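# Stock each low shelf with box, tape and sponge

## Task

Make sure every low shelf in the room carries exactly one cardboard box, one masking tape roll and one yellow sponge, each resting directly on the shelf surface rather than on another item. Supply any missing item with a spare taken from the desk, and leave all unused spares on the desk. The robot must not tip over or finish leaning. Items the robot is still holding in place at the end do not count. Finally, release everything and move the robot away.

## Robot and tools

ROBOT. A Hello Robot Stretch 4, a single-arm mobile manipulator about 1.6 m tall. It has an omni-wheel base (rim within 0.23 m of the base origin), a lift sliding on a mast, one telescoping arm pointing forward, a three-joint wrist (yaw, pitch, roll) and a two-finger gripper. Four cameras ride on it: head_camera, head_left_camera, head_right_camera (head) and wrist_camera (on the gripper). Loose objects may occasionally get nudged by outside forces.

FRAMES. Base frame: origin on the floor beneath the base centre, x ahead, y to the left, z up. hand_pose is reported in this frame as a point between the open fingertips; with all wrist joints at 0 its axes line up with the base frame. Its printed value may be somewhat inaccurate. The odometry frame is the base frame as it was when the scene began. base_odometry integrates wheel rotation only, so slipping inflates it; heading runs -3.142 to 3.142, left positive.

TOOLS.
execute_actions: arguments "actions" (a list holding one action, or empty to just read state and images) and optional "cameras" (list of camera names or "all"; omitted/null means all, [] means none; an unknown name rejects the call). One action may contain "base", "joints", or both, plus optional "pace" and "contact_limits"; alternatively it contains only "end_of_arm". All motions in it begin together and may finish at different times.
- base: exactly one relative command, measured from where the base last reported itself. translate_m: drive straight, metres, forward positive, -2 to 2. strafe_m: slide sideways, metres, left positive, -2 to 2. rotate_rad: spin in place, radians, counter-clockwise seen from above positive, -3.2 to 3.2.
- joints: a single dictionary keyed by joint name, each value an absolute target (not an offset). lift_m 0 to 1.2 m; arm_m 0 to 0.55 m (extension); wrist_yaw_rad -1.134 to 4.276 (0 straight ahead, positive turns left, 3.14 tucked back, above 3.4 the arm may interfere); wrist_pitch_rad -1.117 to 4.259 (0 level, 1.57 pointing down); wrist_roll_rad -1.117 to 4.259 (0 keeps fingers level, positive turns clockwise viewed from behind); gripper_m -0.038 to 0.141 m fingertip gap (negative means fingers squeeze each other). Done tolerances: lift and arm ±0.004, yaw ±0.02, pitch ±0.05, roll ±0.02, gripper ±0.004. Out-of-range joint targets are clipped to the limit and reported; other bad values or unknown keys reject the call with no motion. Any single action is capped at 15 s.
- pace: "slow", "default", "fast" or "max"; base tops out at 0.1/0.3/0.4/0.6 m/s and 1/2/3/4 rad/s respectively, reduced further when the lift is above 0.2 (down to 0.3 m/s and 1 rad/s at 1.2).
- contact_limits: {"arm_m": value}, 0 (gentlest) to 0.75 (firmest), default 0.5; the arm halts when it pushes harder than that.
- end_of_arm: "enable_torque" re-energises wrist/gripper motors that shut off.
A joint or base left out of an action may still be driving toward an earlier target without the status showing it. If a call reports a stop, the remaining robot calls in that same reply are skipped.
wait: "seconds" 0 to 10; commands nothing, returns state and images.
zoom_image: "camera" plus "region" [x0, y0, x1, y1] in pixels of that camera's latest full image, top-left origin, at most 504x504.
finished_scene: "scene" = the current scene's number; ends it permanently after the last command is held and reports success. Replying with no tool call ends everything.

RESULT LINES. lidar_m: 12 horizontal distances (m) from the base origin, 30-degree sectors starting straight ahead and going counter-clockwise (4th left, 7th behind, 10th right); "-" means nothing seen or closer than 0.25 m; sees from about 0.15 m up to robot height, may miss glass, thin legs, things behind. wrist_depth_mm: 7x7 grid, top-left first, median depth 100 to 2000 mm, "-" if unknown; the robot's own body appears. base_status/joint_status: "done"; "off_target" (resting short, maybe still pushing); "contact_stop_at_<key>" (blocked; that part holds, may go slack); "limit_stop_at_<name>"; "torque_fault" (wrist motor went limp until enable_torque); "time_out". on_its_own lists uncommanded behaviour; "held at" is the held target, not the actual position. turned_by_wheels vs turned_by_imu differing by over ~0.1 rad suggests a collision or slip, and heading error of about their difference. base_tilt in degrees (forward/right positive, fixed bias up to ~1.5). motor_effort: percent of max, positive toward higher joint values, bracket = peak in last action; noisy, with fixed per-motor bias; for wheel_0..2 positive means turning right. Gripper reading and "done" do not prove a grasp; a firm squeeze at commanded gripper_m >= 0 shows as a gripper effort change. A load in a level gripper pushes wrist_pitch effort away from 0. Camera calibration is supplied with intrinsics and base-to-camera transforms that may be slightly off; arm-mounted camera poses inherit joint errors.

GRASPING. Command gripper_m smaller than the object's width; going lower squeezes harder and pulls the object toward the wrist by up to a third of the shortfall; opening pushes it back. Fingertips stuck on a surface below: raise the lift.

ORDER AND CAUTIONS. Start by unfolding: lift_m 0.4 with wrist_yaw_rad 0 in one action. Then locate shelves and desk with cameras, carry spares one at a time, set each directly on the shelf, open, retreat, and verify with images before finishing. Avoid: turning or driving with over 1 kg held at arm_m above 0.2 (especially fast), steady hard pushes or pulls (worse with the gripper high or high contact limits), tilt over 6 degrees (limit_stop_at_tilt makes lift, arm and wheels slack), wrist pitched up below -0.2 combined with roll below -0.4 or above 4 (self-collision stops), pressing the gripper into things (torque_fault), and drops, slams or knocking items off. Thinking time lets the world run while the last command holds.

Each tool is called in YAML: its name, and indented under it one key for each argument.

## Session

execute_actions:
  actions: []

Scene clock: 0.00 s.
base_odometry: x=+0.000 y=+0.000 heading=+0.000 (m, m, rad; odometry frame)
turned_by_wheels: +0.000 (rad since the last result)
turned_by_imu: +0.000 (rad since the last result)
base_tilt: forward=-0.2 right=+1.3 (deg)
lidar_m: 0.68 0.67 0.77 1.08 0.70 0.78 1.27 2.25 0.79 0.65 0.64 0.72
base_status: not commanded
joint_positions: lift_m=+0.146 arm_m=-0.001 wrist_yaw_rad=+3.174 wrist_pitch_rad=-0.004 wrist_roll_rad=+0.019 gripper_m=+0.057
joint_status: not commanded
motor_effort: lift_m=+19 arm_m=+0 wrist_yaw_rad=+0 wrist_pitch_rad=-6 wrist_roll_rad=+1 gripper_m=-3 wheel_0=+1 wheel_1=+0 wheel_2=+0 (%)
hand_pose: x=-0.1208 y=+0.0781 z=+0.3258 quat_wxyz=(-0.016, +0.002, +0.009, +1.000) (m; base frame)
wrist_depth_mm: - 143 222 - - 1430 1118 / - 111 141 - - 1464 788 / - 111 140 - 1708 1025 1060 / - 121 144 - 1661 1025 1060 / 146 149 - - 1618 1042 1060 / 213 1464 1160 1366 204 1008 991 / 211 931 798 148 854 798 741
pictures: head_camera, head_left_camera, head_right_camera, wrist_camera
camera_calibration (this result's frames):
wrist_camera: T_world_to_cam=[[-0.0753029, 0.995924, -0.0496427, -0.0615181], [-0.0307878, -0.0520825, -0.998168, 0.393385], [-0.996685, -0.0736365, 0.0345843, 0.101185], [0, 0, 0, 1]] pos_world=[0.108328, 0.0892067, 0.386111]
Images, in order (width x height): head_camera 420x560, head_left_camera 420x672, head_right_camera 420x672, wrist_camera 616x392.

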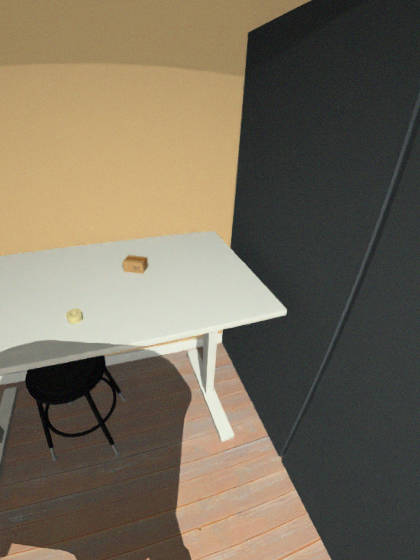

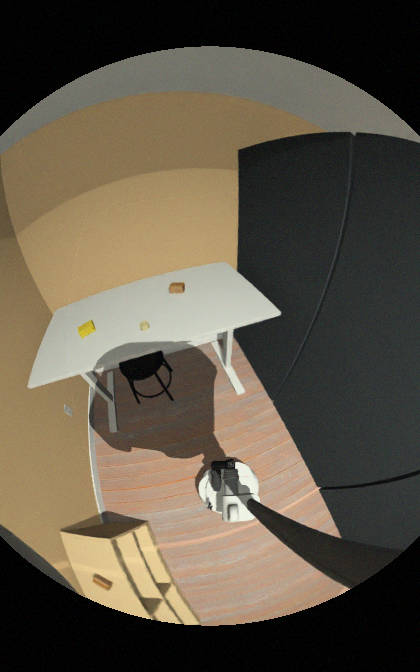

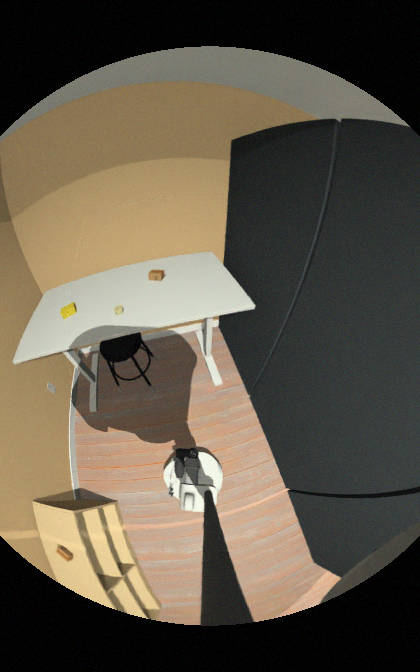

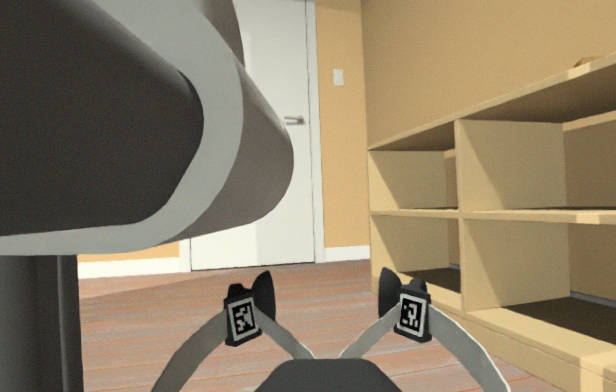

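execute_actions:
  actions:
    - {"base":{"rotate_rad":0.6},"joints":{"lift_m":1.0,"wrist_yaw_rad":0,"gripper_m":0.1,"wrist_roll_rad":0},"pace":"max"}

Scene clock: 2.90 s.
base_odometry: x=+0.000 y=+0.000 heading=+0.600 (m, m, rad; odometry frame)
turned_by_wheels: +0.600 (rad since the last result)
turned_by_imu: +0.615 (rad since the last result)
base_tilt: forward=-0.3 right=+1.3 (deg)
lidar_m: 0.68 0.80 1.07 0.69 0.83 1.38 1.29 0.75 0.62 0.64 0.76 0.68
base_status: done
joint_positions: lift_m=+1.000 arm_m=-0.001 wrist_yaw_rad=+0.000 wrist_pitch_rad=-0.004 wrist_roll_rad=+0.001 gripper_m=+0.100
joint_status: all done
motor_effort: lift_m=+20(24) arm_m=+0(0) wrist_yaw_rad=-1(8) wrist_pitch_rad=-7(6) wrist_roll_rad=-1(2) gripper_m=+3(4) wheel_0=-1(9) wheel_1=-1(9) wheel_2=+0(12) (%)
hand_pose: x=+0.4588 y=-0.0873 z=+1.1793 quat_wxyz=(+1.000, +0.000, -0.002, +0.000) (m; base frame)
wrist_depth_mm: 1118 1464 1397 1308 1229 1138 1060 / 1138 1464 1430 1308 1229 1118 1060 / 1138 1464 1397 1308 1229 1138 1060 / 1118 1464 1430 1308 1205 1118 1060 / 1138 1464 1430 1308 1205 1118 1060 / 1025 1025 216 1008 904 798 960 / 683 661 621 148 603 615 647
pictures: head_camera, head_left_camera, head_right_camera, wrist_camera
camera_calibration (this result's frames):
wrist_camera: T_world_to_cam=[[0.0434353, -0.998555, -0.031629, -0.0606595], [0.032441, 0.0330519, -0.998927, 1.23383], [0.998529, 0.0423626, 0.0338297, -0.267211], [0, 0, 0, 1]] pos_world=[0.229426, -0.0900327, 1.23963]
Images, in order (width x height): head_camera 420x560, head_left_camera 420x672, head_right_camera 420x672, wrist_camera 616x392.

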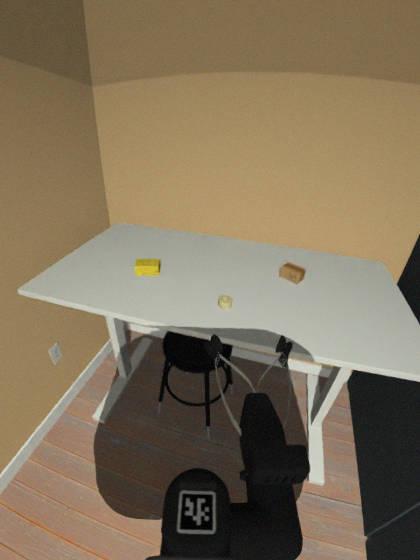

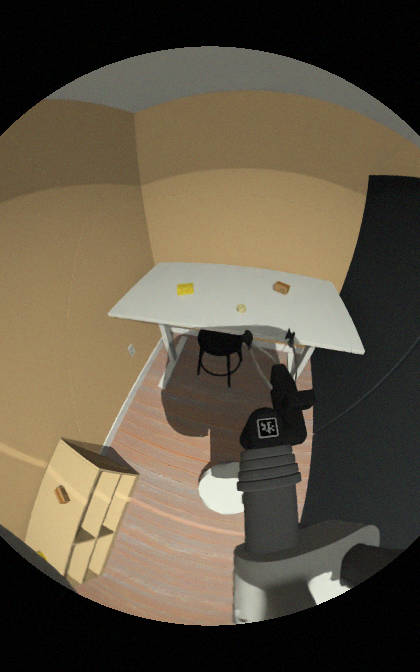

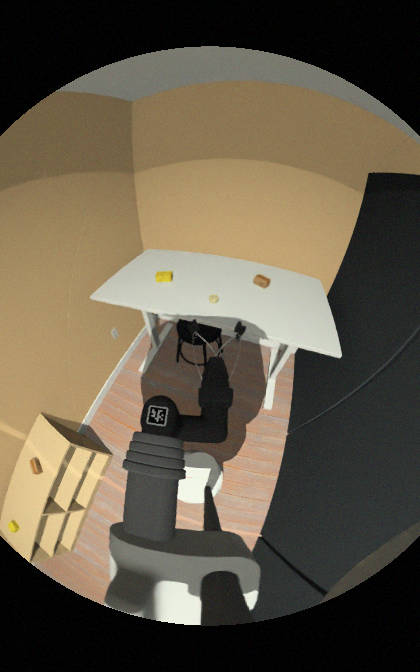

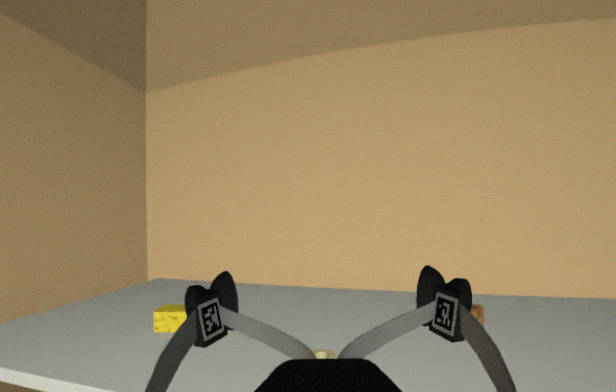

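execute_actions:
  actions:
    - {"base":{"translate_m":0.15},"joints":{"lift_m":1.18,"arm_m":0.48,"wrist_pitch_rad":1.4},"pace":"fast"}
  cameras: ["wrist_camera"]

Scene clock: 5.37 s.
base_odometry: x=+0.124 y=+0.085 heading=+0.600 (m, m, rad; odometry frame)
turned_by_wheels: +0.000 (rad since the last result)
turned_by_imu: +0.000 (rad since the last result)
base_tilt: forward=-0.2 right=+1.3 (deg)
lidar_m: 0.53 0.61 1.02 0.72 0.75 1.34 1.39 0.80 0.67 0.67 0.64 0.53
base_status: done
joint_positions: lift_m=+1.180 arm_m=+0.479 wrist_yaw_rad=+0.000 wrist_pitch_rad=+1.400 wrist_roll_rad=+0.000 gripper_m=+0.100
joint_status: all done
motor_effort: lift_m=+21(23) arm_m=+6(5) wrist_yaw_rad=-1(1) wrist_pitch_rad=+0(8) wrist_roll_rad=+0(1) gripper_m=+1(0) wheel_0=-1(3) wheel_1=-2(5) wheel_2=+1(9) (%)
hand_pose: x=+0.6989 y=-0.0874 z=+1.0738 quat_wxyz=(+0.765, +0.000, +0.644, +0.000) (m; base frame)
wrist_depth_mm: 397 402 394 389 384 379 377 / 392 389 384 379 375 373 368 / 382 377 375 368 366 362 359 / 373 368 366 359 357 353 349 / 362 357 353 347 345 342 340 / 351 349 216 342 336 330 332 / 345 340 336 149 329 327 324
pictures: wrist_camera
camera_calibration (this result's frames):
wrist_camera: T_world_to_cam=[[-0.0235532, -0.998581, -0.0477624, -0.010353], [-0.979738, 0.0325609, -0.19762, 0.967614], [0.198895, 0.04214, -0.979114, 1.14315], [0, 0, 0, 1]] pos_world=[0.720398, -0.0900171, 1.31]
Images, in order (width x height): wrist_camera 616x392.

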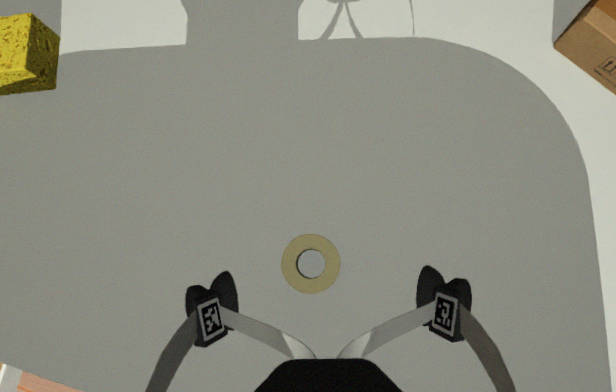

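execute_actions:
  actions:
    - {"base":{"rotate_rad":0.018},"joints":{"lift_m":1.087,"arm_m":0.502,"gripper_m":0.09}}
  cameras: ["wrist_camera"]

Scene clock: 7.00 s.
base_odometry: x=+0.124 y=+0.085 heading=+0.618 (m, m, rad; odometry frame)
turned_by_wheels: +0.018 (rad since the last result)
turned_by_imu: +0.018 (rad since the last result)
base_tilt: forward=-0.2 right=+1.3 (deg)
lidar_m: 0.53 0.63 1.02 0.66 0.76 1.37 1.34 0.77 0.68 0.68 0.62 0.54
base_status: done
joint_positions: lift_m=+1.087 arm_m=+0.501 wrist_yaw_rad=+0.000 wrist_pitch_rad=+1.400 wrist_roll_rad=+0.000 gripper_m=+0.090
joint_status: all done
motor_effort: lift_m=+17(20) arm_m=+6(6) wrist_yaw_rad=-1(1) wrist_pitch_rad=-2(1) wrist_roll_rad=+0(0) gripper_m=+0(0) wheel_0=+0(4) wheel_1=+0(4) wheel_2=+1(2) (%)
hand_pose: x=+0.7208 y=-0.0874 z=+0.9811 quat_wxyz=(+0.765, +0.000, +0.644, +0.000) (m; base frame)
wrist_depth_mm: 298 296 291 287 286 281 278 / 291 287 283 281 277 273 272 / 285 279 276 272 270 266 263 / 274 271 268 266 263 260 258 / 268 265 263 259 256 253 251 / 259 258 216 242 213 245 244 / 254 253 247 148 242 240 239
pictures: wrist_camera
camera_calibration (this result's frames):
wrist_camera: T_world_to_cam=[[-0.0237652, -0.998576, -0.0477584, -0.0141228], [-0.979765, 0.0327611, -0.197454, 0.970639], [0.198737, 0.0420994, -0.979148, 1.04822], [0, 0, 0, 1]] pos_world=[0.742341, -0.0900315, 1.21735]
Images, in order (width x height): wrist_camera 616x392.

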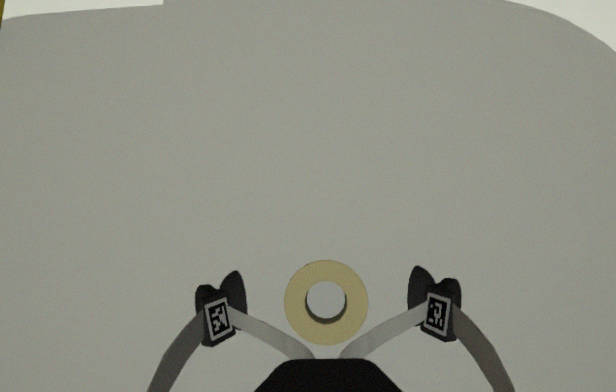

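execute_actions:
  actions:
    - {"joints":{"lift_m":1.082,"arm_m":0.497,"gripper_m":0.015}}
  cameras: ["wrist_camera","head_left_camera"]

Scene clock: 8.63 s.
base_odometry: x=+0.124 y=+0.085 heading=+0.618 (m, m, rad; odometry frame)
turned_by_wheels: +0.000 (rad since the last result)
turned_by_imu: +0.000 (rad since the last result)
base_tilt: forward=-0.2 right=+1.3 (deg)
lidar_m: 0.54 0.63 1.01 0.70 0.79 1.38 1.34 0.77 0.67 0.69 0.63 0.53
base_status: not commanded
joint_positions: lift_m=+1.082 arm_m=+0.498 wrist_yaw_rad=+0.000 wrist_pitch_rad=+1.400 wrist_roll_rad=+0.000 gripper_m=+0.015
joint_status: all done
motor_effort: lift_m=+17(17) arm_m=-6(6) wrist_yaw_rad=+0(1) wrist_pitch_rad=-1(1) wrist_roll_rad=+0(0) gripper_m=-18(18) wheel_0=+0(0) wheel_1=+0(0) wheel_2=+1(1) (%)
hand_pose: x=+0.7178 y=-0.0874 z=+0.9761 quat_wxyz=(+0.765, +0.000, +0.644, +0.000) (m; base frame)
wrist_depth_mm: 294 290 286 282 281 276 273 / 285 283 278 276 272 270 266 / 277 274 271 268 264 262 258 / 270 267 263 260 258 254 252 / 263 258 256 254 252 248 246 / 255 253 195 216 201 242 239 / 249 247 243 211 237 201 235
pictures: head_left_camera, wrist_camera
camera_calibration (this result's frames):
wrist_camera: T_world_to_cam=[[-0.0237713, -0.998576, -0.0477583, -0.0144289], [-0.979765, 0.0327668, -0.19745, 0.966709], [0.198734, 0.0420982, -0.979149, 1.04393], [0, 0, 0, 1]] pos_world=[0.739341, -0.0900319, 1.21235]
Images, in order (width x height): head_left_camera 420x672, wrist_camera 616x392.

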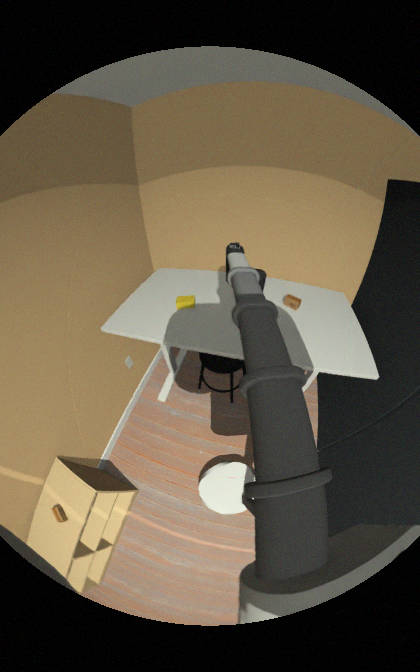

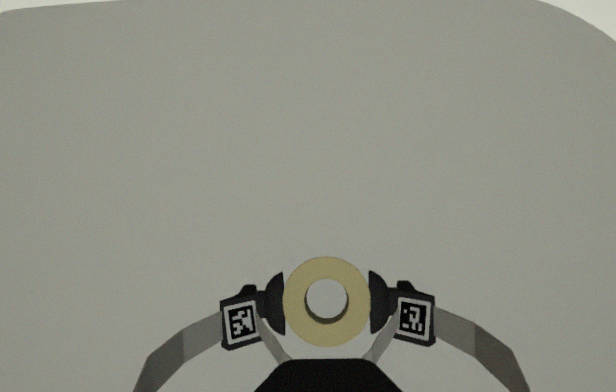

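execute_actions:
  actions:
    - {"base":{"rotate_rad":2.16},"joints":{"lift_m":1.12,"arm_m":0.15},"pace":"fast"}
  cameras: ["head_camera","head_right_camera"]

Scene clock: 11.77 s.
base_odometry: x=+0.124 y=+0.085 heading=+2.778 (m, m, rad; odometry frame)
turned_by_wheels: +2.160 (rad since the last result)
turned_by_imu: +2.216 (rad since the last result)
base_tilt: forward=-0.2 right=+1.3 (deg)
lidar_m: 0.83 1.64 1.18 0.76 0.67 0.70 0.61 0.54 0.54 0.68 1.02 0.72
base_status: done
joint_positions: lift_m=+1.120 arm_m=+0.151 wrist_yaw_rad=+0.000 wrist_pitch_rad=+1.400 wrist_roll_rad=+0.000 gripper_m=+0.015
joint_status: all done
motor_effort: lift_m=+20(23) arm_m=-6(6) wrist_yaw_rad=-1(1) wrist_pitch_rad=+0(2) wrist_roll_rad=+0(0) gripper_m=-18(19) wheel_0=-3(4) wheel_1=-1(5) wheel_2=+0(6) (%)
hand_pose: x=+0.3709 y=-0.0874 z=+1.0138 quat_wxyz=(+0.765, +0.000, +0.644, +0.000) (m; base frame)
wrist_depth_mm: 1430 1366 1397 1008 699 683 676 / 1366 1397 1336 1308 960 676 917 / 1336 1336 1308 1308 1182 1255 1060 / 1336 1281 1281 1255 1229 1229 1182 / 1281 1255 1255 1229 1229 1205 1182 / 1255 1229 195 217 201 1182 1182 / 1205 1205 976 212 1160 654 1138
pictures: head_camera, head_right_camera
Images, in order (width x height): head_camera 420x560, head_right_camera 420x672.

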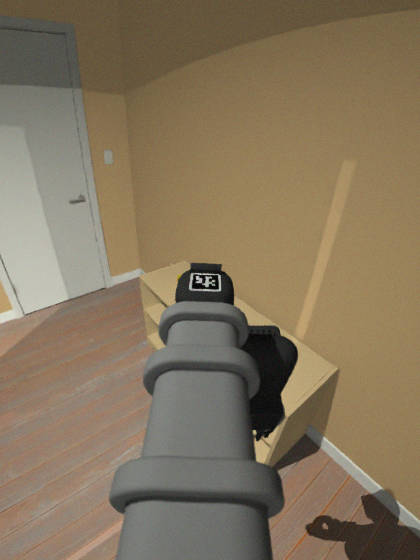

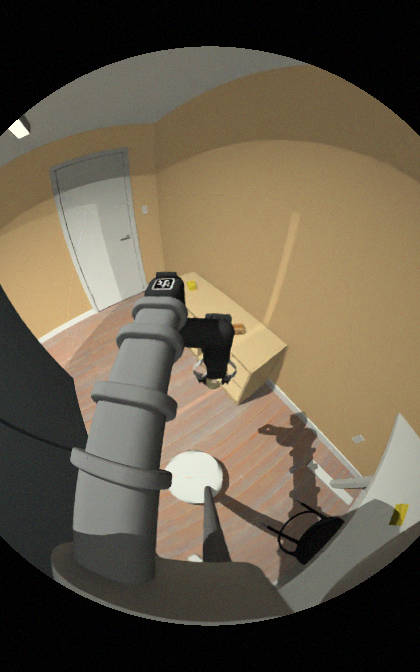

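execute_actions:
  actions:
    - {"base":{"translate_m":0.45},"joints":{"lift_m":0.84,"arm_m":0.5},"pace":"fast"}
  cameras: ["head_camera","wrist_camera"]

Scene clock: 14.83 s.
base_odometry: x=-0.297 y=+0.245 heading=+2.778 (m, m, rad; odometry frame)
turned_by_wheels: +0.000 (rad since the last result)
turned_by_imu: +0.001 (rad since the last result)
base_tilt: forward=-0.2 right=+1.3 (deg)
lidar_m: 0.46 0.93 2.05 1.06 0.94 0.97 0.97 0.88 0.88 0.82 0.34 0.36
base_status: done
joint_positions: lift_m=+0.840 arm_m=+0.499 wrist_yaw_rad=+0.000 wrist_pitch_rad=+1.400 wrist_roll_rad=+0.000 gripper_m=+0.015
joint_status: all done
motor_effort: lift_m=+17(20) arm_m=+5(5) wrist_yaw_rad=-1(1) wrist_pitch_rad=-2(2) wrist_roll_rad=+0(0) gripper_m=-17(19) wheel_0=+0(8) wheel_1=-1(4) wheel_2=+0(10) (%)
hand_pose: x=+0.7190 y=-0.0874 z=+0.7341 quat_wxyz=(+0.765, +0.000, +0.644, +0.000) (m; base frame)
wrist_depth_mm: 404 399 397 392 389 327 267 / 394 392 382 379 375 368 297 / 382 379 373 368 364 364 342 / 1008 368 364 357 357 351 357 / 991 359 353 351 347 343 340 / 960 353 196 217 201 336 332 / 931 931 334 212 327 246 324
pictures: head_camera, wrist_camera
camera_calibration (this result's frames):
wrist_camera: T_world_to_cam=[[-0.0235071, -0.998583, -0.0477523, -0.0261472], [-0.979763, 0.0325088, -0.197506, 0.920019], [0.198778, 0.0421431, -0.979138, 0.806655], [0, 0, 0, 1]] pos_world=[0.74044, -0.0900138, 0.970287]
Images, in order (width x height): head_camera 420x560, wrist_camera 616x392.

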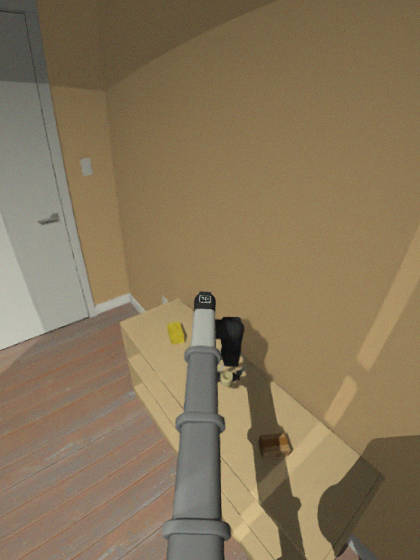

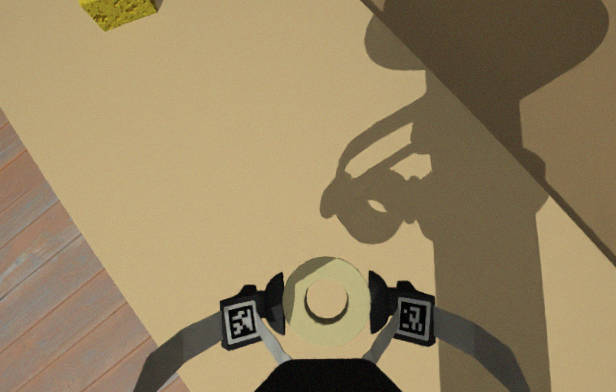

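Same shelf height as before; lower to 0.743.

execute_actions:
  actions:
    - {"joints":{"lift_m":0.743,"arm_m":0.53}}
  cameras: []

execute_actions:
  actions:
    - {"joints":{"gripper_m":0.08}}
  cameras: ["wrist_camera"]

Scene clock: 16.70 s.
base_odometry: x=-0.297 y=+0.245 heading=+2.778 (m, m, rad; odometry frame)
turned_by_wheels: +0.000 (rad since the last result)
turned_by_imu: +0.000 (rad since the last result)
base_tilt: forward=-0.2 right=+1.3 (deg)
lidar_m: 0.46 0.90 2.06 1.05 0.96 0.97 1.00 0.86 0.89 0.80 0.33 0.35
base_status: not commanded
joint_positions: lift_m=+0.743 arm_m=+0.529 wrist_yaw_rad=+0.000 wrist_pitch_rad=+1.400 wrist_roll_rad=+0.000 gripper_m=+0.015
joint_status: all done
motor_effort: lift_m=+17(17) arm_m=+6(5) wrist_yaw_rad=+0(1) wrist_pitch_rad=-1(1) wrist_roll_rad=+0(0) gripper_m=-19(16) wheel_0=+0(0) wheel_1=-1(1) wheel_2=+1(0) (%)
hand_pose: x=+0.7488 y=-0.0874 z=+0.6371 quat_wxyz=(+0.765, +0.000, +0.644, +0.000) (m; base frame)
wrist_depth_mm: 294 290 289 283 279 285 247 / 287 283 279 276 273 271 273 / 278 274 271 267 265 263 260 / 271 267 265 262 258 254 253 / 263 259 257 254 252 249 247 / 257 253 195 217 202 243 241 / 831 247 242 211 238 202 236
pictures: none
No camera images: the call's "cameras" was empty. Leave "cameras" out to get every camera's image.

Scene clock: 18.13 s.
base_odometry: x=-0.297 y=+0.245 heading=+2.778 (m, m, rad; odometry frame)
turned_by_wheels: +0.000 (rad since the last result)
turned_by_imu: +0.000 (rad since the last result)
base_tilt: forward=-0.2 right=+1.3 (deg)
lidar_m: 0.47 0.89 2.05 1.06 0.96 0.98 0.99 0.88 0.89 0.83 0.36 0.36
base_status: not commanded
joint_positions: lift_m=+0.743 arm_m=+0.529 wrist_yaw_rad=+0.000 wrist_pitch_rad=+1.400 wrist_roll_rad=+0.000 gripper_m=+0.080
joint_status: all done
motor_effort: lift_m=+17(17) arm_m=+6(6) wrist_yaw_rad=+0(0) wrist_pitch_rad=-1(1) wrist_roll_rad=+0(0) gripper_m=-2(20) wheel_0=+0(0) wheel_1=+0(1) wheel_2=+0(0) (%)
hand_pose: x=+0.7488 y=-0.0874 z=+0.6371 quat_wxyz=(+0.765, +0.000, +0.644, +0.000) (m; base frame)
wrist_depth_mm: 294 293 287 283 281 285 248 / 287 283 279 274 272 271 274 / 279 276 271 270 266 262 260 / 271 267 264 262 258 255 253 / 263 260 257 254 252 249 248 / 256 254 218 246 215 241 241 / 831 248 244 147 237 236 236
pictures: wrist_camera
camera_calibration (this result's frames):
wrist_camera: T_world_to_cam=[[-0.0237551, -0.998577, -0.0477484, -0.0299026], [-0.979788, 0.0327443, -0.197342, 0.930061], [0.198624, 0.0420954, -0.979171, 0.70593], [0, 0, 0, 1]] pos_world=[0.770338, -0.0900307, 0.873339]
Images, in order (width x height): wrist_camera 616x392.

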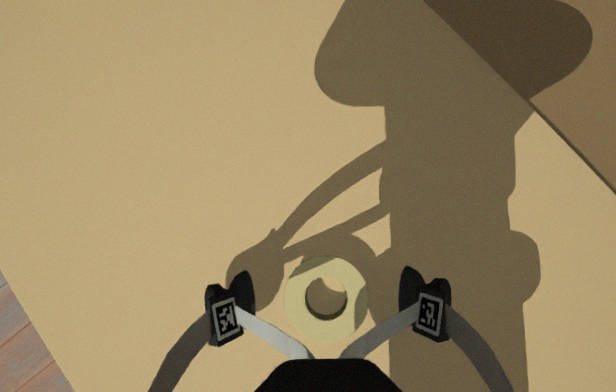

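execute_actions:
  actions:
    - {"joints":{"lift_m":0.79,"arm_m":0.42},"pace":"max"}
  cameras: ["wrist_camera"]

execute_actions:
  actions:
    - {"base":{"rotate_rad":1.05},"joints":{"arm_m":0},"pace":"max"}
  cameras: ["head_camera"]

Scene clock: 19.90 s.
base_odometry: x=-0.297 y=+0.245 heading=+2.777 (m, m, rad; odometry frame)
turned_by_wheels: +0.000 (rad since the last result)
turned_by_imu: +0.000 (rad since the last result)
base_tilt: forward=-0.2 right=+1.3 (deg)
lidar_m: 0.47 0.91 2.06 1.05 0.96 0.96 0.97 0.87 0.89 0.83 0.35 0.35
base_status: not commanded
joint_positions: lift_m=+0.790 arm_m=+0.421 wrist_yaw_rad=+0.000 wrist_pitch_rad=+1.401 wrist_roll_rad=+0.000 gripper_m=+0.080
joint_status: all done
motor_effort: lift_m=+20(24) arm_m=-5(5) wrist_yaw_rad=+0(2) wrist_pitch_rad=-1(1) wrist_roll_rad=+0(1) gripper_m=-2(3) wheel_0=+0(0) wheel_1=+0(1) wheel_2=+0(0) (%)
hand_pose: x=+0.6407 y=-0.0874 z=+0.6838 quat_wxyz=(+0.765, +0.000, +0.644, +0.000) (m; base frame)
wrist_depth_mm: 349 345 340 334 330 327 324 / 342 334 330 325 322 319 317 / 976 325 322 310 315 310 307 / 960 317 312 307 304 301 300 / 931 904 304 303 297 296 293 / 917 891 218 293 214 286 283 / 891 891 290 148 282 278 278
pictures: wrist_camera
camera_calibration (this result's frames):
wrist_camera: T_world_to_cam=[[-0.0239805, -0.998572, -0.0477443, -0.0301089], [-0.979815, 0.0329574, -0.197171, 0.833289], [0.198463, 0.0420523, -0.979206, 0.773255], [0, 0, 0, 1]] pos_world=[0.662284, -0.090046, 0.920039]
Images, in order (width x height): wrist_camera 616x392.

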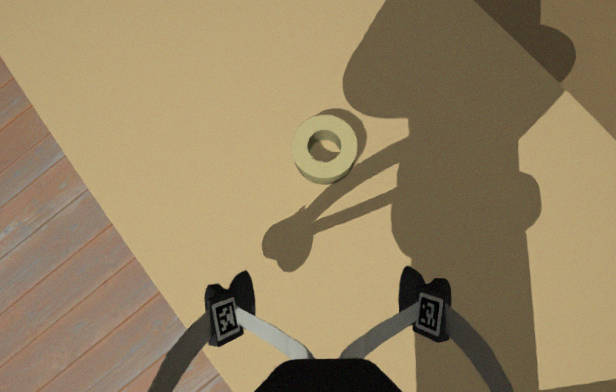

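Scene clock: 21.73 s.
base_odometry: x=-0.297 y=+0.245 heading=-2.456 (m, m, rad; odometry frame)
turned_by_wheels: +1.050 (rad since the last result)
turned_by_imu: +1.077 (rad since the last result)
base_tilt: forward=-0.3 right=+1.3 (deg)
lidar_m: 2.07 1.06 0.94 0.98 0.98 0.88 0.88 0.80 0.35 0.33 0.45 0.94
base_status: done
joint_positions: lift_m=+0.790 arm_m=+0.001 wrist_yaw_rad=+0.000 wrist_pitch_rad=+1.401 wrist_roll_rad=+0.000 gripper_m=+0.080
joint_status: all done
motor_effort: lift_m=+20(20) arm_m=-5(4) wrist_yaw_rad=+0(2) wrist_pitch_rad=-2(2) wrist_roll_rad=+0(0) gripper_m=-3(5) wheel_0=-1(10) wheel_1=+0(6) wheel_2=-2(8) (%)
hand_pose: x=+0.2207 y=-0.0874 z=+0.6838 quat_wxyz=(+0.765, +0.000, +0.644, +0.000) (m; base frame)
wrist_depth_mm: 1060 1042 1025 1008 1008 991 976 / 1008 1008 991 991 960 946 891 / 991 976 960 976 946 931 854 / 960 960 946 931 931 904 820 / 931 931 917 917 891 891 798 / 917 904 218 676 214 788 788 / 878 878 661 147 854 768 759
pictures: head_camera
Images, in order (width x height): head_camera 420x560.

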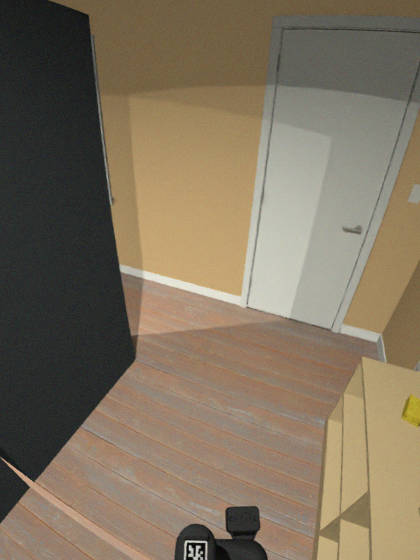

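execute_actions:
  actions:
    - {"base":{"translate_m":1.68},"joints":{"lift_m":0.4,"wrist_pitch_rad":1.57},"pace":"max"}
  cameras: ["head_left_camera"]

execute_actions:
  actions:
    - {"base":{"rotate_rad":1.23},"pace":"max"}
  cameras: ["head_camera","head_left_camera"]

Scene clock: 27.43 s.
base_odometry: x=-1.597 y=-0.819 heading=-2.456 (m, m, rad; odometry frame)
turned_by_wheels: +0.000 (rad since the last result)
turned_by_imu: +0.004 (rad since the last result)
base_tilt: forward=-0.3 right=+1.3 (deg)
lidar_m: 0.50 0.61 1.27 0.74 0.56 0.87 1.68 1.08 1.08 0.79 0.51 0.48
base_status: done
joint_positions: lift_m=+0.400 arm_m=+0.001 wrist_yaw_rad=+0.000 wrist_pitch_rad=+1.570 wrist_roll_rad=+0.000 gripper_m=+0.080
joint_status: all done
motor_effort: lift_m=+18(18) arm_m=-5(5) wrist_yaw_rad=+0(1) wrist_pitch_rad=+1(7) wrist_roll_rad=+1(0) gripper_m=-2(2) wheel_0=+0(10) wheel_1=+0(5) wheel_2=+0(10) (%)
hand_pose: x=+0.1720 y=-0.0874 z=+0.2898 quat_wxyz=(+0.707, +0.000, +0.707, +0.000) (m; base frame)
wrist_depth_mm: 539 535 521 517 496 424 384 / 535 530 525 517 512 508 445 / 535 525 521 512 508 508 500 / 530 525 521 521 512 504 500 / 539 525 310 317 512 504 500 / 539 309 217 301 214 504 500 / 312 306 301 147 298 500 496
pictures: head_left_camera
Images, in order (width x height): head_left_camera 420x672.

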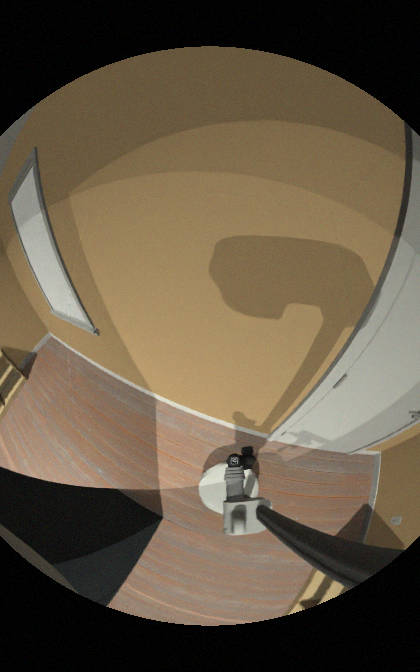

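Scene clock: 28.93 s.
base_odometry: x=-1.597 y=-0.819 heading=-1.226 (m, m, rad; odometry frame)
turned_by_wheels: +1.230 (rad since the last result)
turned_by_imu: +1.261 (rad since the last result)
base_tilt: forward=-0.3 right=+1.3 (deg)
lidar_m: 2.44 0.62 0.56 1.67 1.38 1.08 1.35 0.66 0.47 0.48 0.52 0.75
base_status: done
joint_positions: lift_m=+0.400 arm_m=+0.001 wrist_yaw_rad=+0.000 wrist_pitch_rad=+1.570 wrist_roll_rad=+0.000 gripper_m=+0.080
joint_status: not commanded
motor_effort: lift_m=+18(18) arm_m=-5(5) wrist_yaw_rad=+0(0) wrist_pitch_rad=+0(0) wrist_roll_rad=+0(0) gripper_m=-1(1) wheel_0=-1(4) wheel_1=+0(6) wheel_2=+1(10) (%)
hand_pose: x=+0.1720 y=-0.0874 z=+0.2898 quat_wxyz=(+0.707, +0.000, +0.707, +0.000) (m; base frame)
wrist_depth_mm: 539 525 525 517 517 512 500 / 535 530 525 517 512 504 504 / 535 535 521 512 512 508 504 / 530 525 517 517 508 504 504 / 535 525 310 315 508 504 500 / 530 309 218 300 214 500 500 / 312 307 301 147 298 504 500
pictures: head_camera, head_left_camera
Images, in order (width x height): head_camera 420x560, head_left_camera 420x672.

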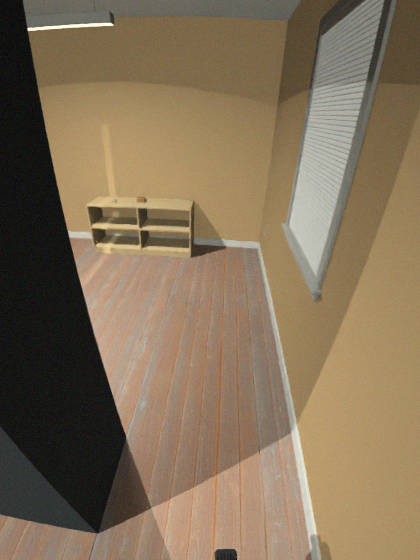

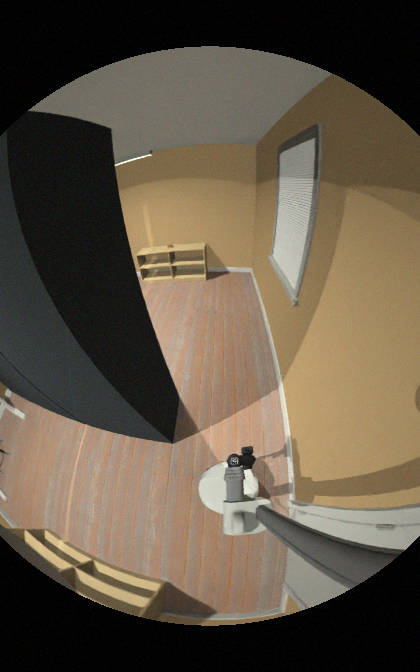

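zoom_image:
  camera: "head_camera"
  region: [70, 180, 210, 260]

execute_actions:
  actions:
    - {"base":{"rotate_rad":1.82},"pace":"max"}
  cameras: ["head_camera"]

Region (70, 180, 210, 260) of head_camera's 420x560 image, scaled by 3.600, with more detail than that image has; it fills the top 288 rows of this view, and the rest is white.

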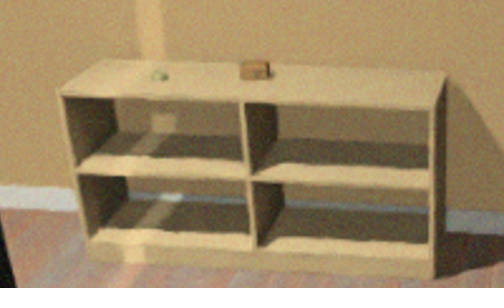

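Scene clock: 31.13 s.
base_odometry: x=-1.597 y=-0.819 heading=+0.594 (m, m, rad; odometry frame)
turned_by_wheels: +1.820 (rad since the last result)
turned_by_imu: +1.867 (rad since the last result)
base_tilt: forward=-0.2 right=+1.3 (deg)
lidar_m: 1.88 1.12 1.06 0.86 0.52 0.49 0.48 0.59 1.10 0.84 0.56 0.75
base_status: done
joint_positions: lift_m=+0.400 arm_m=+0.001 wrist_yaw_rad=+0.000 wrist_pitch_rad=+1.570 wrist_roll_rad=+0.000 gripper_m=+0.080
joint_status: not commanded
motor_effort: lift_m=+19(19) arm_m=-5(5) wrist_yaw_rad=-1(1) wrist_pitch_rad=+1(1) wrist_roll_rad=+0(0) gripper_m=+0(3) wheel_0=-1(9) wheel_1=+0(8) wheel_2=+1(12) (%)
hand_pose: x=+0.1721 y=-0.0874 z=+0.2897 quat_wxyz=(+0.707, +0.000, +0.707, +0.000) (m; base frame)
wrist_depth_mm: 539 530 521 517 512 508 500 / 530 530 521 521 512 508 504 / 535 530 521 512 508 508 504 / 535 525 517 517 512 504 500 / 535 525 310 315 512 504 500 / 535 307 218 301 214 500 496 / 312 306 301 147 297 500 500
pictures: head_camera
Images, in order (width x height): head_camera 420x560.

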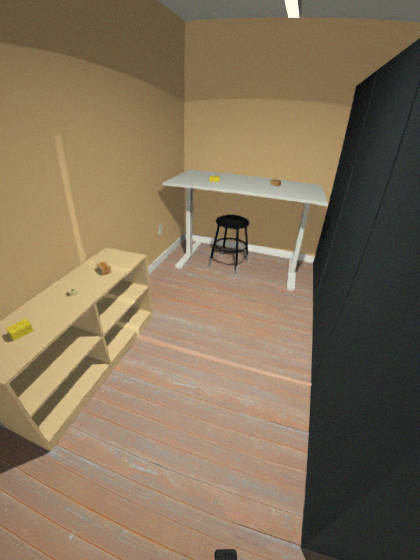

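execute_actions:
  actions:
    - {"base":{"translate_m":2.0},"joints":{"lift_m":1.19,"arm_m":0.5,"wrist_roll_rad":1.6,"gripper_m":0.11},"pace":"max"}
  cameras: ["wrist_camera","head_right_camera"]

Scene clock: 36.60 s.
base_odometry: x=+0.061 y=+0.301 heading=+0.594 (m, m, rad; odometry frame)
turned_by_wheels: +0.000 (rad since the last result)
turned_by_imu: +0.005 (rad since the last result)
base_tilt: forward=-0.2 right=+1.3 (deg)
lidar_m: 0.53 0.64 0.73 0.52 0.46 0.83 2.41 1.09 0.96 0.96 0.63 0.54
base_status: done
joint_positions: lift_m=+1.190 arm_m=+0.499 wrist_yaw_rad=+0.000 wrist_pitch_rad=+1.570 wrist_roll_rad=+1.599 gripper_m=+0.110
joint_status: all done
motor_effort: lift_m=+20(25) arm_m=+6(7) wrist_yaw_rad=-1(1) wrist_pitch_rad=+0(1) wrist_roll_rad=+2(7) gripper_m=-1(5) wheel_0=+0(14) wheel_1=+0(7) wheel_2=+0(13) (%)
hand_pose: x=+0.6703 y=-0.0874 z=+1.0796 quat_wxyz=(+0.493, +0.507, +0.493, -0.507) (m; base frame)
wrist_depth_mm: 366 364 359 355 353 353 1281 / 366 364 359 357 353 351 1281 / 366 362 357 355 351 349 1281 / 362 362 355 353 353 1060 1078 / 362 357 357 351 351 1060 1060 / 362 312 211 351 347 1060 1060 / 359 314 353 150 347 1308 1281
pictures: head_right_camera, wrist_camera
camera_calibration (this result's frames):
wrist_camera: T_world_to_cam=[[-0.997239, 0.0597642, -0.0440856, 0.730437], [0.0610439, 0.997735, -0.0282752, 0.14462], [0.0422959, -0.0308883, -0.998628, 1.27424], [0, 0, 0, 1]] pos_world=[0.665697, -0.148587, 1.30878]
Images, in order (width x height): head_right_camera 420x672, wrist_camera 616x392.

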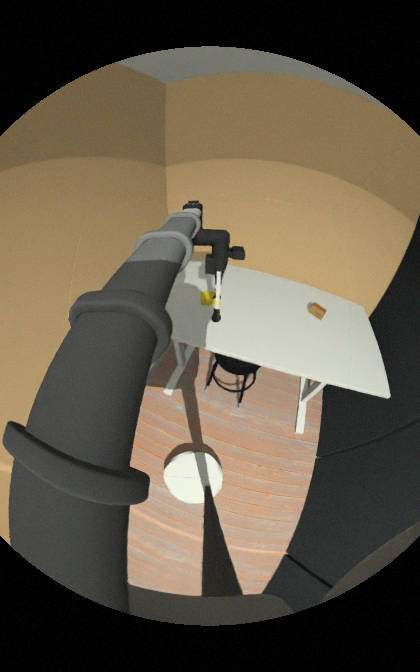

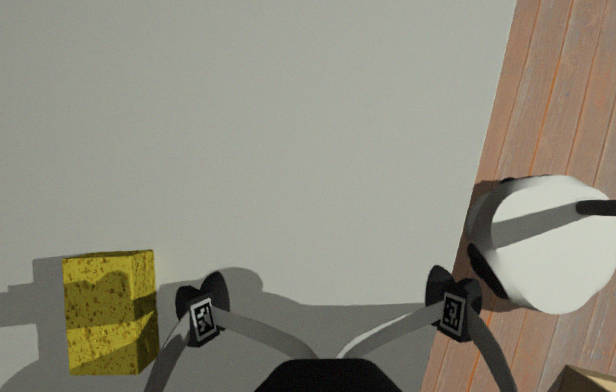

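execute_actions:
  actions:
    - {"base":{"translate_m":0.16},"joints":{"lift_m":1.15,"arm_m":0.53,"wrist_roll_rad":1.66},"pace":"max"}
  cameras: ["wrist_camera"]

Scene clock: 38.77 s.
base_odometry: x=+0.193 y=+0.390 heading=+0.594 (m, m, rad; odometry frame)
turned_by_wheels: +0.000 (rad since the last result)
turned_by_imu: +0.000 (rad since the last result)
base_tilt: forward=-0.2 right=+1.3 (deg)
lidar_m: 0.39 0.48 0.70 0.69 0.54 0.73 1.83 1.11 1.00 0.77 0.43 0.37
base_status: done
joint_positions: lift_m=+1.150 arm_m=+0.529 wrist_yaw_rad=+0.000 wrist_pitch_rad=+1.570 wrist_roll_rad=+1.659 gripper_m=+0.110
joint_status: all done
motor_effort: lift_m=+19(18) arm_m=+6(5) wrist_yaw_rad=+0(1) wrist_pitch_rad=+1(1) wrist_roll_rad=+3(5) gripper_m=+4(2) wheel_0=+0(5) wheel_1=+0(5) wheel_2=+2(10) (%)
hand_pose: x=+0.7002 y=-0.0874 z=+1.0398 quat_wxyz=(+0.478, +0.522, +0.477, -0.521) (m; base frame)
wrist_depth_mm: 325 320 320 317 315 312 310 / 324 322 319 315 314 309 309 / 324 322 317 314 314 310 307 / 322 320 317 314 312 309 306 / 322 319 317 312 310 310 307 / 320 317 211 268 267 307 304 / 320 317 314 150 310 307 304
pictures: wrist_camera
camera_calibration (this result's frames):
wrist_camera: T_world_to_cam=[[-0.991879, 0.119379, -0.043881, 0.759759], [0.120678, 0.99229, -0.0282361, 0.0993946], [0.0401719, -0.0333023, -0.998638, 1.23446], [0, 0, 0, 1]] pos_world=[0.692003, -0.148217, 1.26893]
Images, in order (width x height): wrist_camera 616x392.

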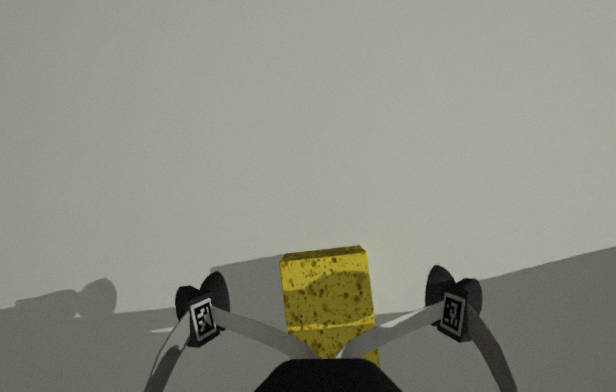

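execute_actions:
  actions:
    - {"base":{"rotate_rad":0.04},"joints":{"lift_m":1.092,"wrist_roll_rad":1.62,"gripper_m":0.095},"pace":"fast"}
  cameras: ["wrist_camera"]

execute_actions:
  actions:
    - {"joints":{"gripper_m":0.025}}
  cameras: ["wrist_camera"]

Scene clock: 39.93 s.
base_odometry: x=+0.193 y=+0.390 heading=+0.634 (m, m, rad; odometry frame)
turned_by_wheels: +0.040 (rad since the last result)
turned_by_imu: +0.041 (rad since the last result)
base_tilt: forward=-0.2 right=+1.3 (deg)
lidar_m: 0.37 0.44 0.70 0.68 0.54 0.81 1.76 1.12 0.99 0.72 0.44 0.38
base_status: done
joint_positions: lift_m=+1.092 arm_m=+0.529 wrist_yaw_rad=+0.000 wrist_pitch_rad=+1.570 wrist_roll_rad=+1.621 gripper_m=+0.095
joint_status: all done
motor_effort: lift_m=+17(18) arm_m=+5(6) wrist_yaw_rad=-1(1) wrist_pitch_rad=+2(0) wrist_roll_rad=-1(5) gripper_m=-3(3) wheel_0=-1(5) wheel_1=-1(3) wheel_2=-2(4) (%)
hand_pose: x=+0.7002 y=-0.0874 z=+0.9819 quat_wxyz=(+0.488, +0.512, +0.487, -0.512) (m; base frame)
wrist_depth_mm: 266 263 260 258 257 255 252 / 265 263 259 258 256 254 252 / 263 260 258 257 255 253 251 / 262 260 259 257 254 252 250 / 262 259 257 211 252 252 249 / 262 259 216 210 208 251 250 / 259 257 256 148 252 250 249
pictures: wrist_camera
camera_calibration (this result's frames):
wrist_camera: T_world_to_cam=[[-0.995763, 0.0808073, -0.0438844, 0.756573], [0.0820906, 0.996224, -0.0282693, 0.125156], [0.0414343, -0.031752, -0.998637, 1.17592], [0, 0, 0, 1]] pos_world=[0.69437, -0.148482, 1.21106]
Images, in order (width x height): wrist_camera 616x392.

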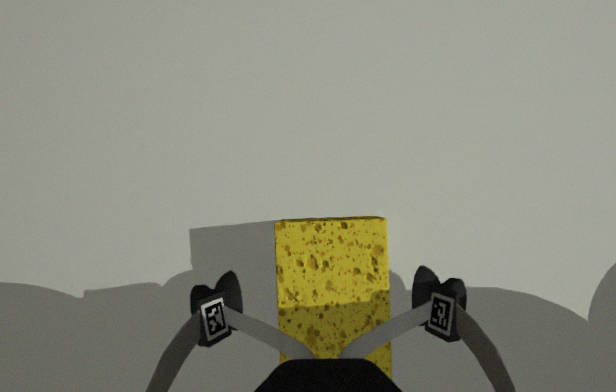

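Scene clock: 41.43 s.
base_odometry: x=+0.193 y=+0.390 heading=+0.634 (m, m, rad; odometry frame)
turned_by_wheels: +0.000 (rad since the last result)
turned_by_imu: +0.000 (rad since the last result)
base_tilt: forward=-0.2 right=+1.3 (deg)
lidar_m: 0.36 0.48 0.68 0.70 0.54 0.78 1.76 1.12 1.00 0.68 0.44 0.36
base_status: not commanded
joint_positions: lift_m=+1.092 arm_m=+0.529 wrist_yaw_rad=+0.000 wrist_pitch_rad=+1.570 wrist_roll_rad=+1.621 gripper_m=+0.025
joint_status: all done
motor_effort: lift_m=+17(17) arm_m=+6(5) wrist_yaw_rad=-1(1) wrist_pitch_rad=+0(0) wrist_roll_rad=-1(1) gripper_m=-18(23) wheel_0=-1(1) wheel_1=-1(1) wheel_2=-2(2) (%)
hand_pose: x=+0.7002 y=-0.0874 z=+0.9819 quat_wxyz=(+0.488, +0.512, +0.487, -0.512) (m; base frame)
wrist_depth_mm: 265 263 260 259 257 254 252 / 265 262 259 257 256 253 252 / 263 262 259 256 255 253 251 / 263 260 258 256 254 252 250 / 262 260 258 200 253 252 249 / 262 259 210 200 198 250 249 / 259 258 255 199 251 249 249
pictures: wrist_camera
camera_calibration (this result's frames):
wrist_camera: T_world_to_cam=[[-0.995763, 0.0808072, -0.0438844, 0.756574], [0.0820904, 0.996224, -0.0282693, 0.125156], [0.0414343, -0.031752, -0.998637, 1.17592], [0, 0, 0, 1]] pos_world=[0.694371, -0.148482, 1.21106]
Images, in order (width x height): wrist_camera 616x392.

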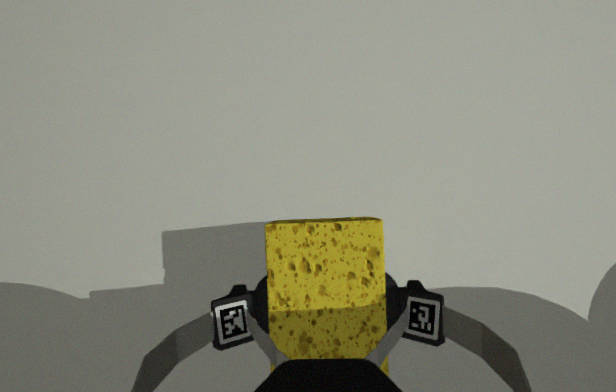

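execute_actions:
  actions:
    - {"base":{"translate_m":-0.25},"joints":{"lift_m":1.115,"arm_m":0.0},"pace":"max"}
  cameras: []

execute_actions:
  actions:
    - {"base":{"translate_m":-0.35},"joints":{"lift_m":0.43},"pace":"max"}
  cameras: []

execute_actions:
  actions:
    - {"base":{"translate_m":-1.6},"pace":"max"}
  cameras: []

execute_actions:
  actions:
    - {"base":{"rotate_rad":-1.76},"pace":"fast"}
  cameras: ["head_camera","head_left_camera"]

Scene clock: 44.13 s.
base_odometry: x=-0.008 y=+0.242 heading=+0.634 (m, m, rad; odometry frame)
turned_by_wheels: +0.000 (rad since the last result)
turned_by_imu: -0.001 (rad since the last result)
base_tilt: forward=-0.2 right=+1.3 (deg)
lidar_m: 0.63 0.76 0.77 0.43 0.51 0.99 1.61 1.04 0.91 0.91 0.70 0.61
base_status: done
joint_positions: lift_m=+1.115 arm_m=+0.001 wrist_yaw_rad=+0.000 wrist_pitch_rad=+1.570 wrist_roll_rad=+1.620 gripper_m=+0.025
joint_status: all done
motor_effort: lift_m=+21(22) arm_m=-5(4) wrist_yaw_rad=+1(2) wrist_pitch_rad=-2(0) wrist_roll_rad=+0(1) gripper_m=-18(17) wheel_0=+0(8) wheel_1=+1(7) wheel_2=-1(9) (%)
hand_pose: x=+0.1720 y=-0.0874 z=+1.0046 quat_wxyz=(+0.487, +0.512, +0.487, -0.512) (m; base frame)
wrist_depth_mm: 1281 1255 1255 1255 1229 1229 1205 / 1229 1229 1255 1229 1229 1229 1205 / 1281 1281 1255 1229 1205 1229 1205 / 1255 1281 1255 1255 1008 1205 1205 / 1255 1255 1255 200 991 1205 1182 / 1229 1229 209 200 198 1182 1182 / 1281 1255 1229 198 1229 1182 1182
pictures: none
No camera images: the call's "cameras" was empty. Leave "cameras" out to get every camera's image.

Scene clock: 46.70 s.
base_odometry: x=-0.290 y=+0.035 heading=+0.633 (m, m, rad; odometry frame)
turned_by_wheels: +0.000 (rad since the last result)
turned_by_imu: -0.001 (rad since the last result)
base_tilt: forward=-0.2 right=+1.3 (deg)
lidar_m: 0.95 0.99 0.52 0.53 0.66 1.98 2.00 0.90 0.79 0.80 0.99 0.94
base_status: done
joint_positions: lift_m=+0.430 arm_m=+0.001 wrist_yaw_rad=+0.000 wrist_pitch_rad=+1.570 wrist_roll_rad=+1.620 gripper_m=+0.025
joint_status: all done
motor_effort: lift_m=+18(19) arm_m=-5(5) wrist_yaw_rad=-1(1) wrist_pitch_rad=+0(1) wrist_roll_rad=+0(0) gripper_m=-18(21) wheel_0=-1(3) wheel_1=+0(4) wheel_2=-1(10) (%)
hand_pose: x=+0.1721 y=-0.0874 z=+0.3198 quat_wxyz=(+0.488, +0.512, +0.487, -0.512) (m; base frame)
wrist_depth_mm: 564 564 559 554 549 539 539 / 564 559 554 549 544 544 535 / 564 559 554 544 539 338 349 / 564 554 554 549 330 325 325 / 559 554 549 200 325 325 322 / 559 554 209 200 198 322 322 / 559 554 549 198 324 322 319
pictures: none
No camera images: the call's "cameras" was empty. Leave "cameras" out to get every camera's image.

Scene clock: 51.27 s.
base_odometry: x=-1.580 y=-0.912 heading=+0.633 (m, m, rad; odometry frame)
turned_by_wheels: +0.000 (rad since the last result)
turned_by_imu: -0.005 (rad since the last result)
base_tilt: forward=-0.2 right=+1.3 (deg)
lidar_m: 1.89 1.22 1.15 0.82 0.52 0.48 0.48 0.60 1.18 0.83 0.52 0.58
base_status: done
joint_positions: lift_m=+0.430 arm_m=+0.001 wrist_yaw_rad=+0.000 wrist_pitch_rad=+1.570 wrist_roll_rad=+1.620 gripper_m=+0.025
joint_status: not commanded
motor_effort: lift_m=+19(19) arm_m=-5(5) wrist_yaw_rad=+0(0) wrist_pitch_rad=+0(1) wrist_roll_rad=+0(0) gripper_m=-18(19) wheel_0=+0(7) wheel_1=+0(8) wheel_2=-1(13) (%)
hand_pose: x=+0.1721 y=-0.0874 z=+0.3197 quat_wxyz=(+0.488, +0.512, +0.487, -0.512) (m; base frame)
wrist_depth_mm: 564 559 554 554 549 539 539 / 564 559 554 544 544 539 535 / 559 559 554 549 539 340 349 / 554 554 554 544 330 325 324 / 559 554 554 200 325 325 322 / 559 549 209 200 198 324 322 / 559 554 544 198 325 324 320
pictures: none
No camera images: the call's "cameras" was empty. Leave "cameras" out to get every camera's image.

Scene clock: 53.07 s.
base_odometry: x=-1.580 y=-0.912 heading=-1.127 (m, m, rad; odometry frame)
turned_by_wheels: -1.760 (rad since the last result)
turned_by_imu: -1.806 (rad since the last result)
base_tilt: forward=-0.2 right=+1.2 (deg)
lidar_m: 2.88 0.58 0.49 2.46 1.39 1.17 1.10 0.59 0.49 0.46 0.52 0.84
base_status: done
joint_positions: lift_m=+0.430 arm_m=+0.001 wrist_yaw_rad=+0.000 wrist_pitch_rad=+1.570 wrist_roll_rad=+1.620 gripper_m=+0.025
joint_status: not commanded
motor_effort: lift_m=+19(19) arm_m=-5(5) wrist_yaw_rad=+0(1) wrist_pitch_rad=+0(0) wrist_roll_rad=-1(1) gripper_m=-16(19) wheel_0=+1(9) wheel_1=-1(10) wheel_2=+0(8) (%)
hand_pose: x=+0.1721 y=-0.0874 z=+0.3197 quat_wxyz=(+0.488, +0.512, +0.487, -0.512) (m; base frame)
wrist_depth_mm: 564 559 554 549 549 539 539 / 569 554 559 549 544 539 535 / 564 559 549 549 549 340 351 / 559 549 549 544 330 327 324 / 559 559 549 200 325 324 322 / 559 554 209 200 198 324 322 / 554 549 549 199 324 322 322
pictures: head_camera, head_left_camera
Images, in order (width x height): head_camera 420x560, head_left_camera 420x672.

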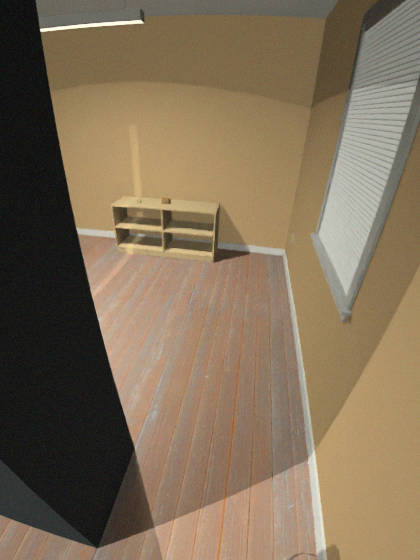

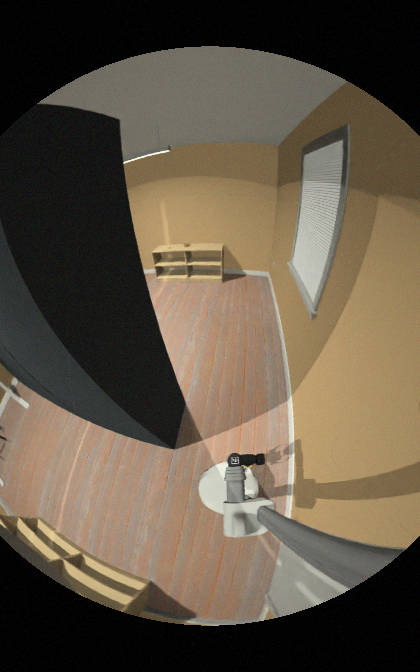

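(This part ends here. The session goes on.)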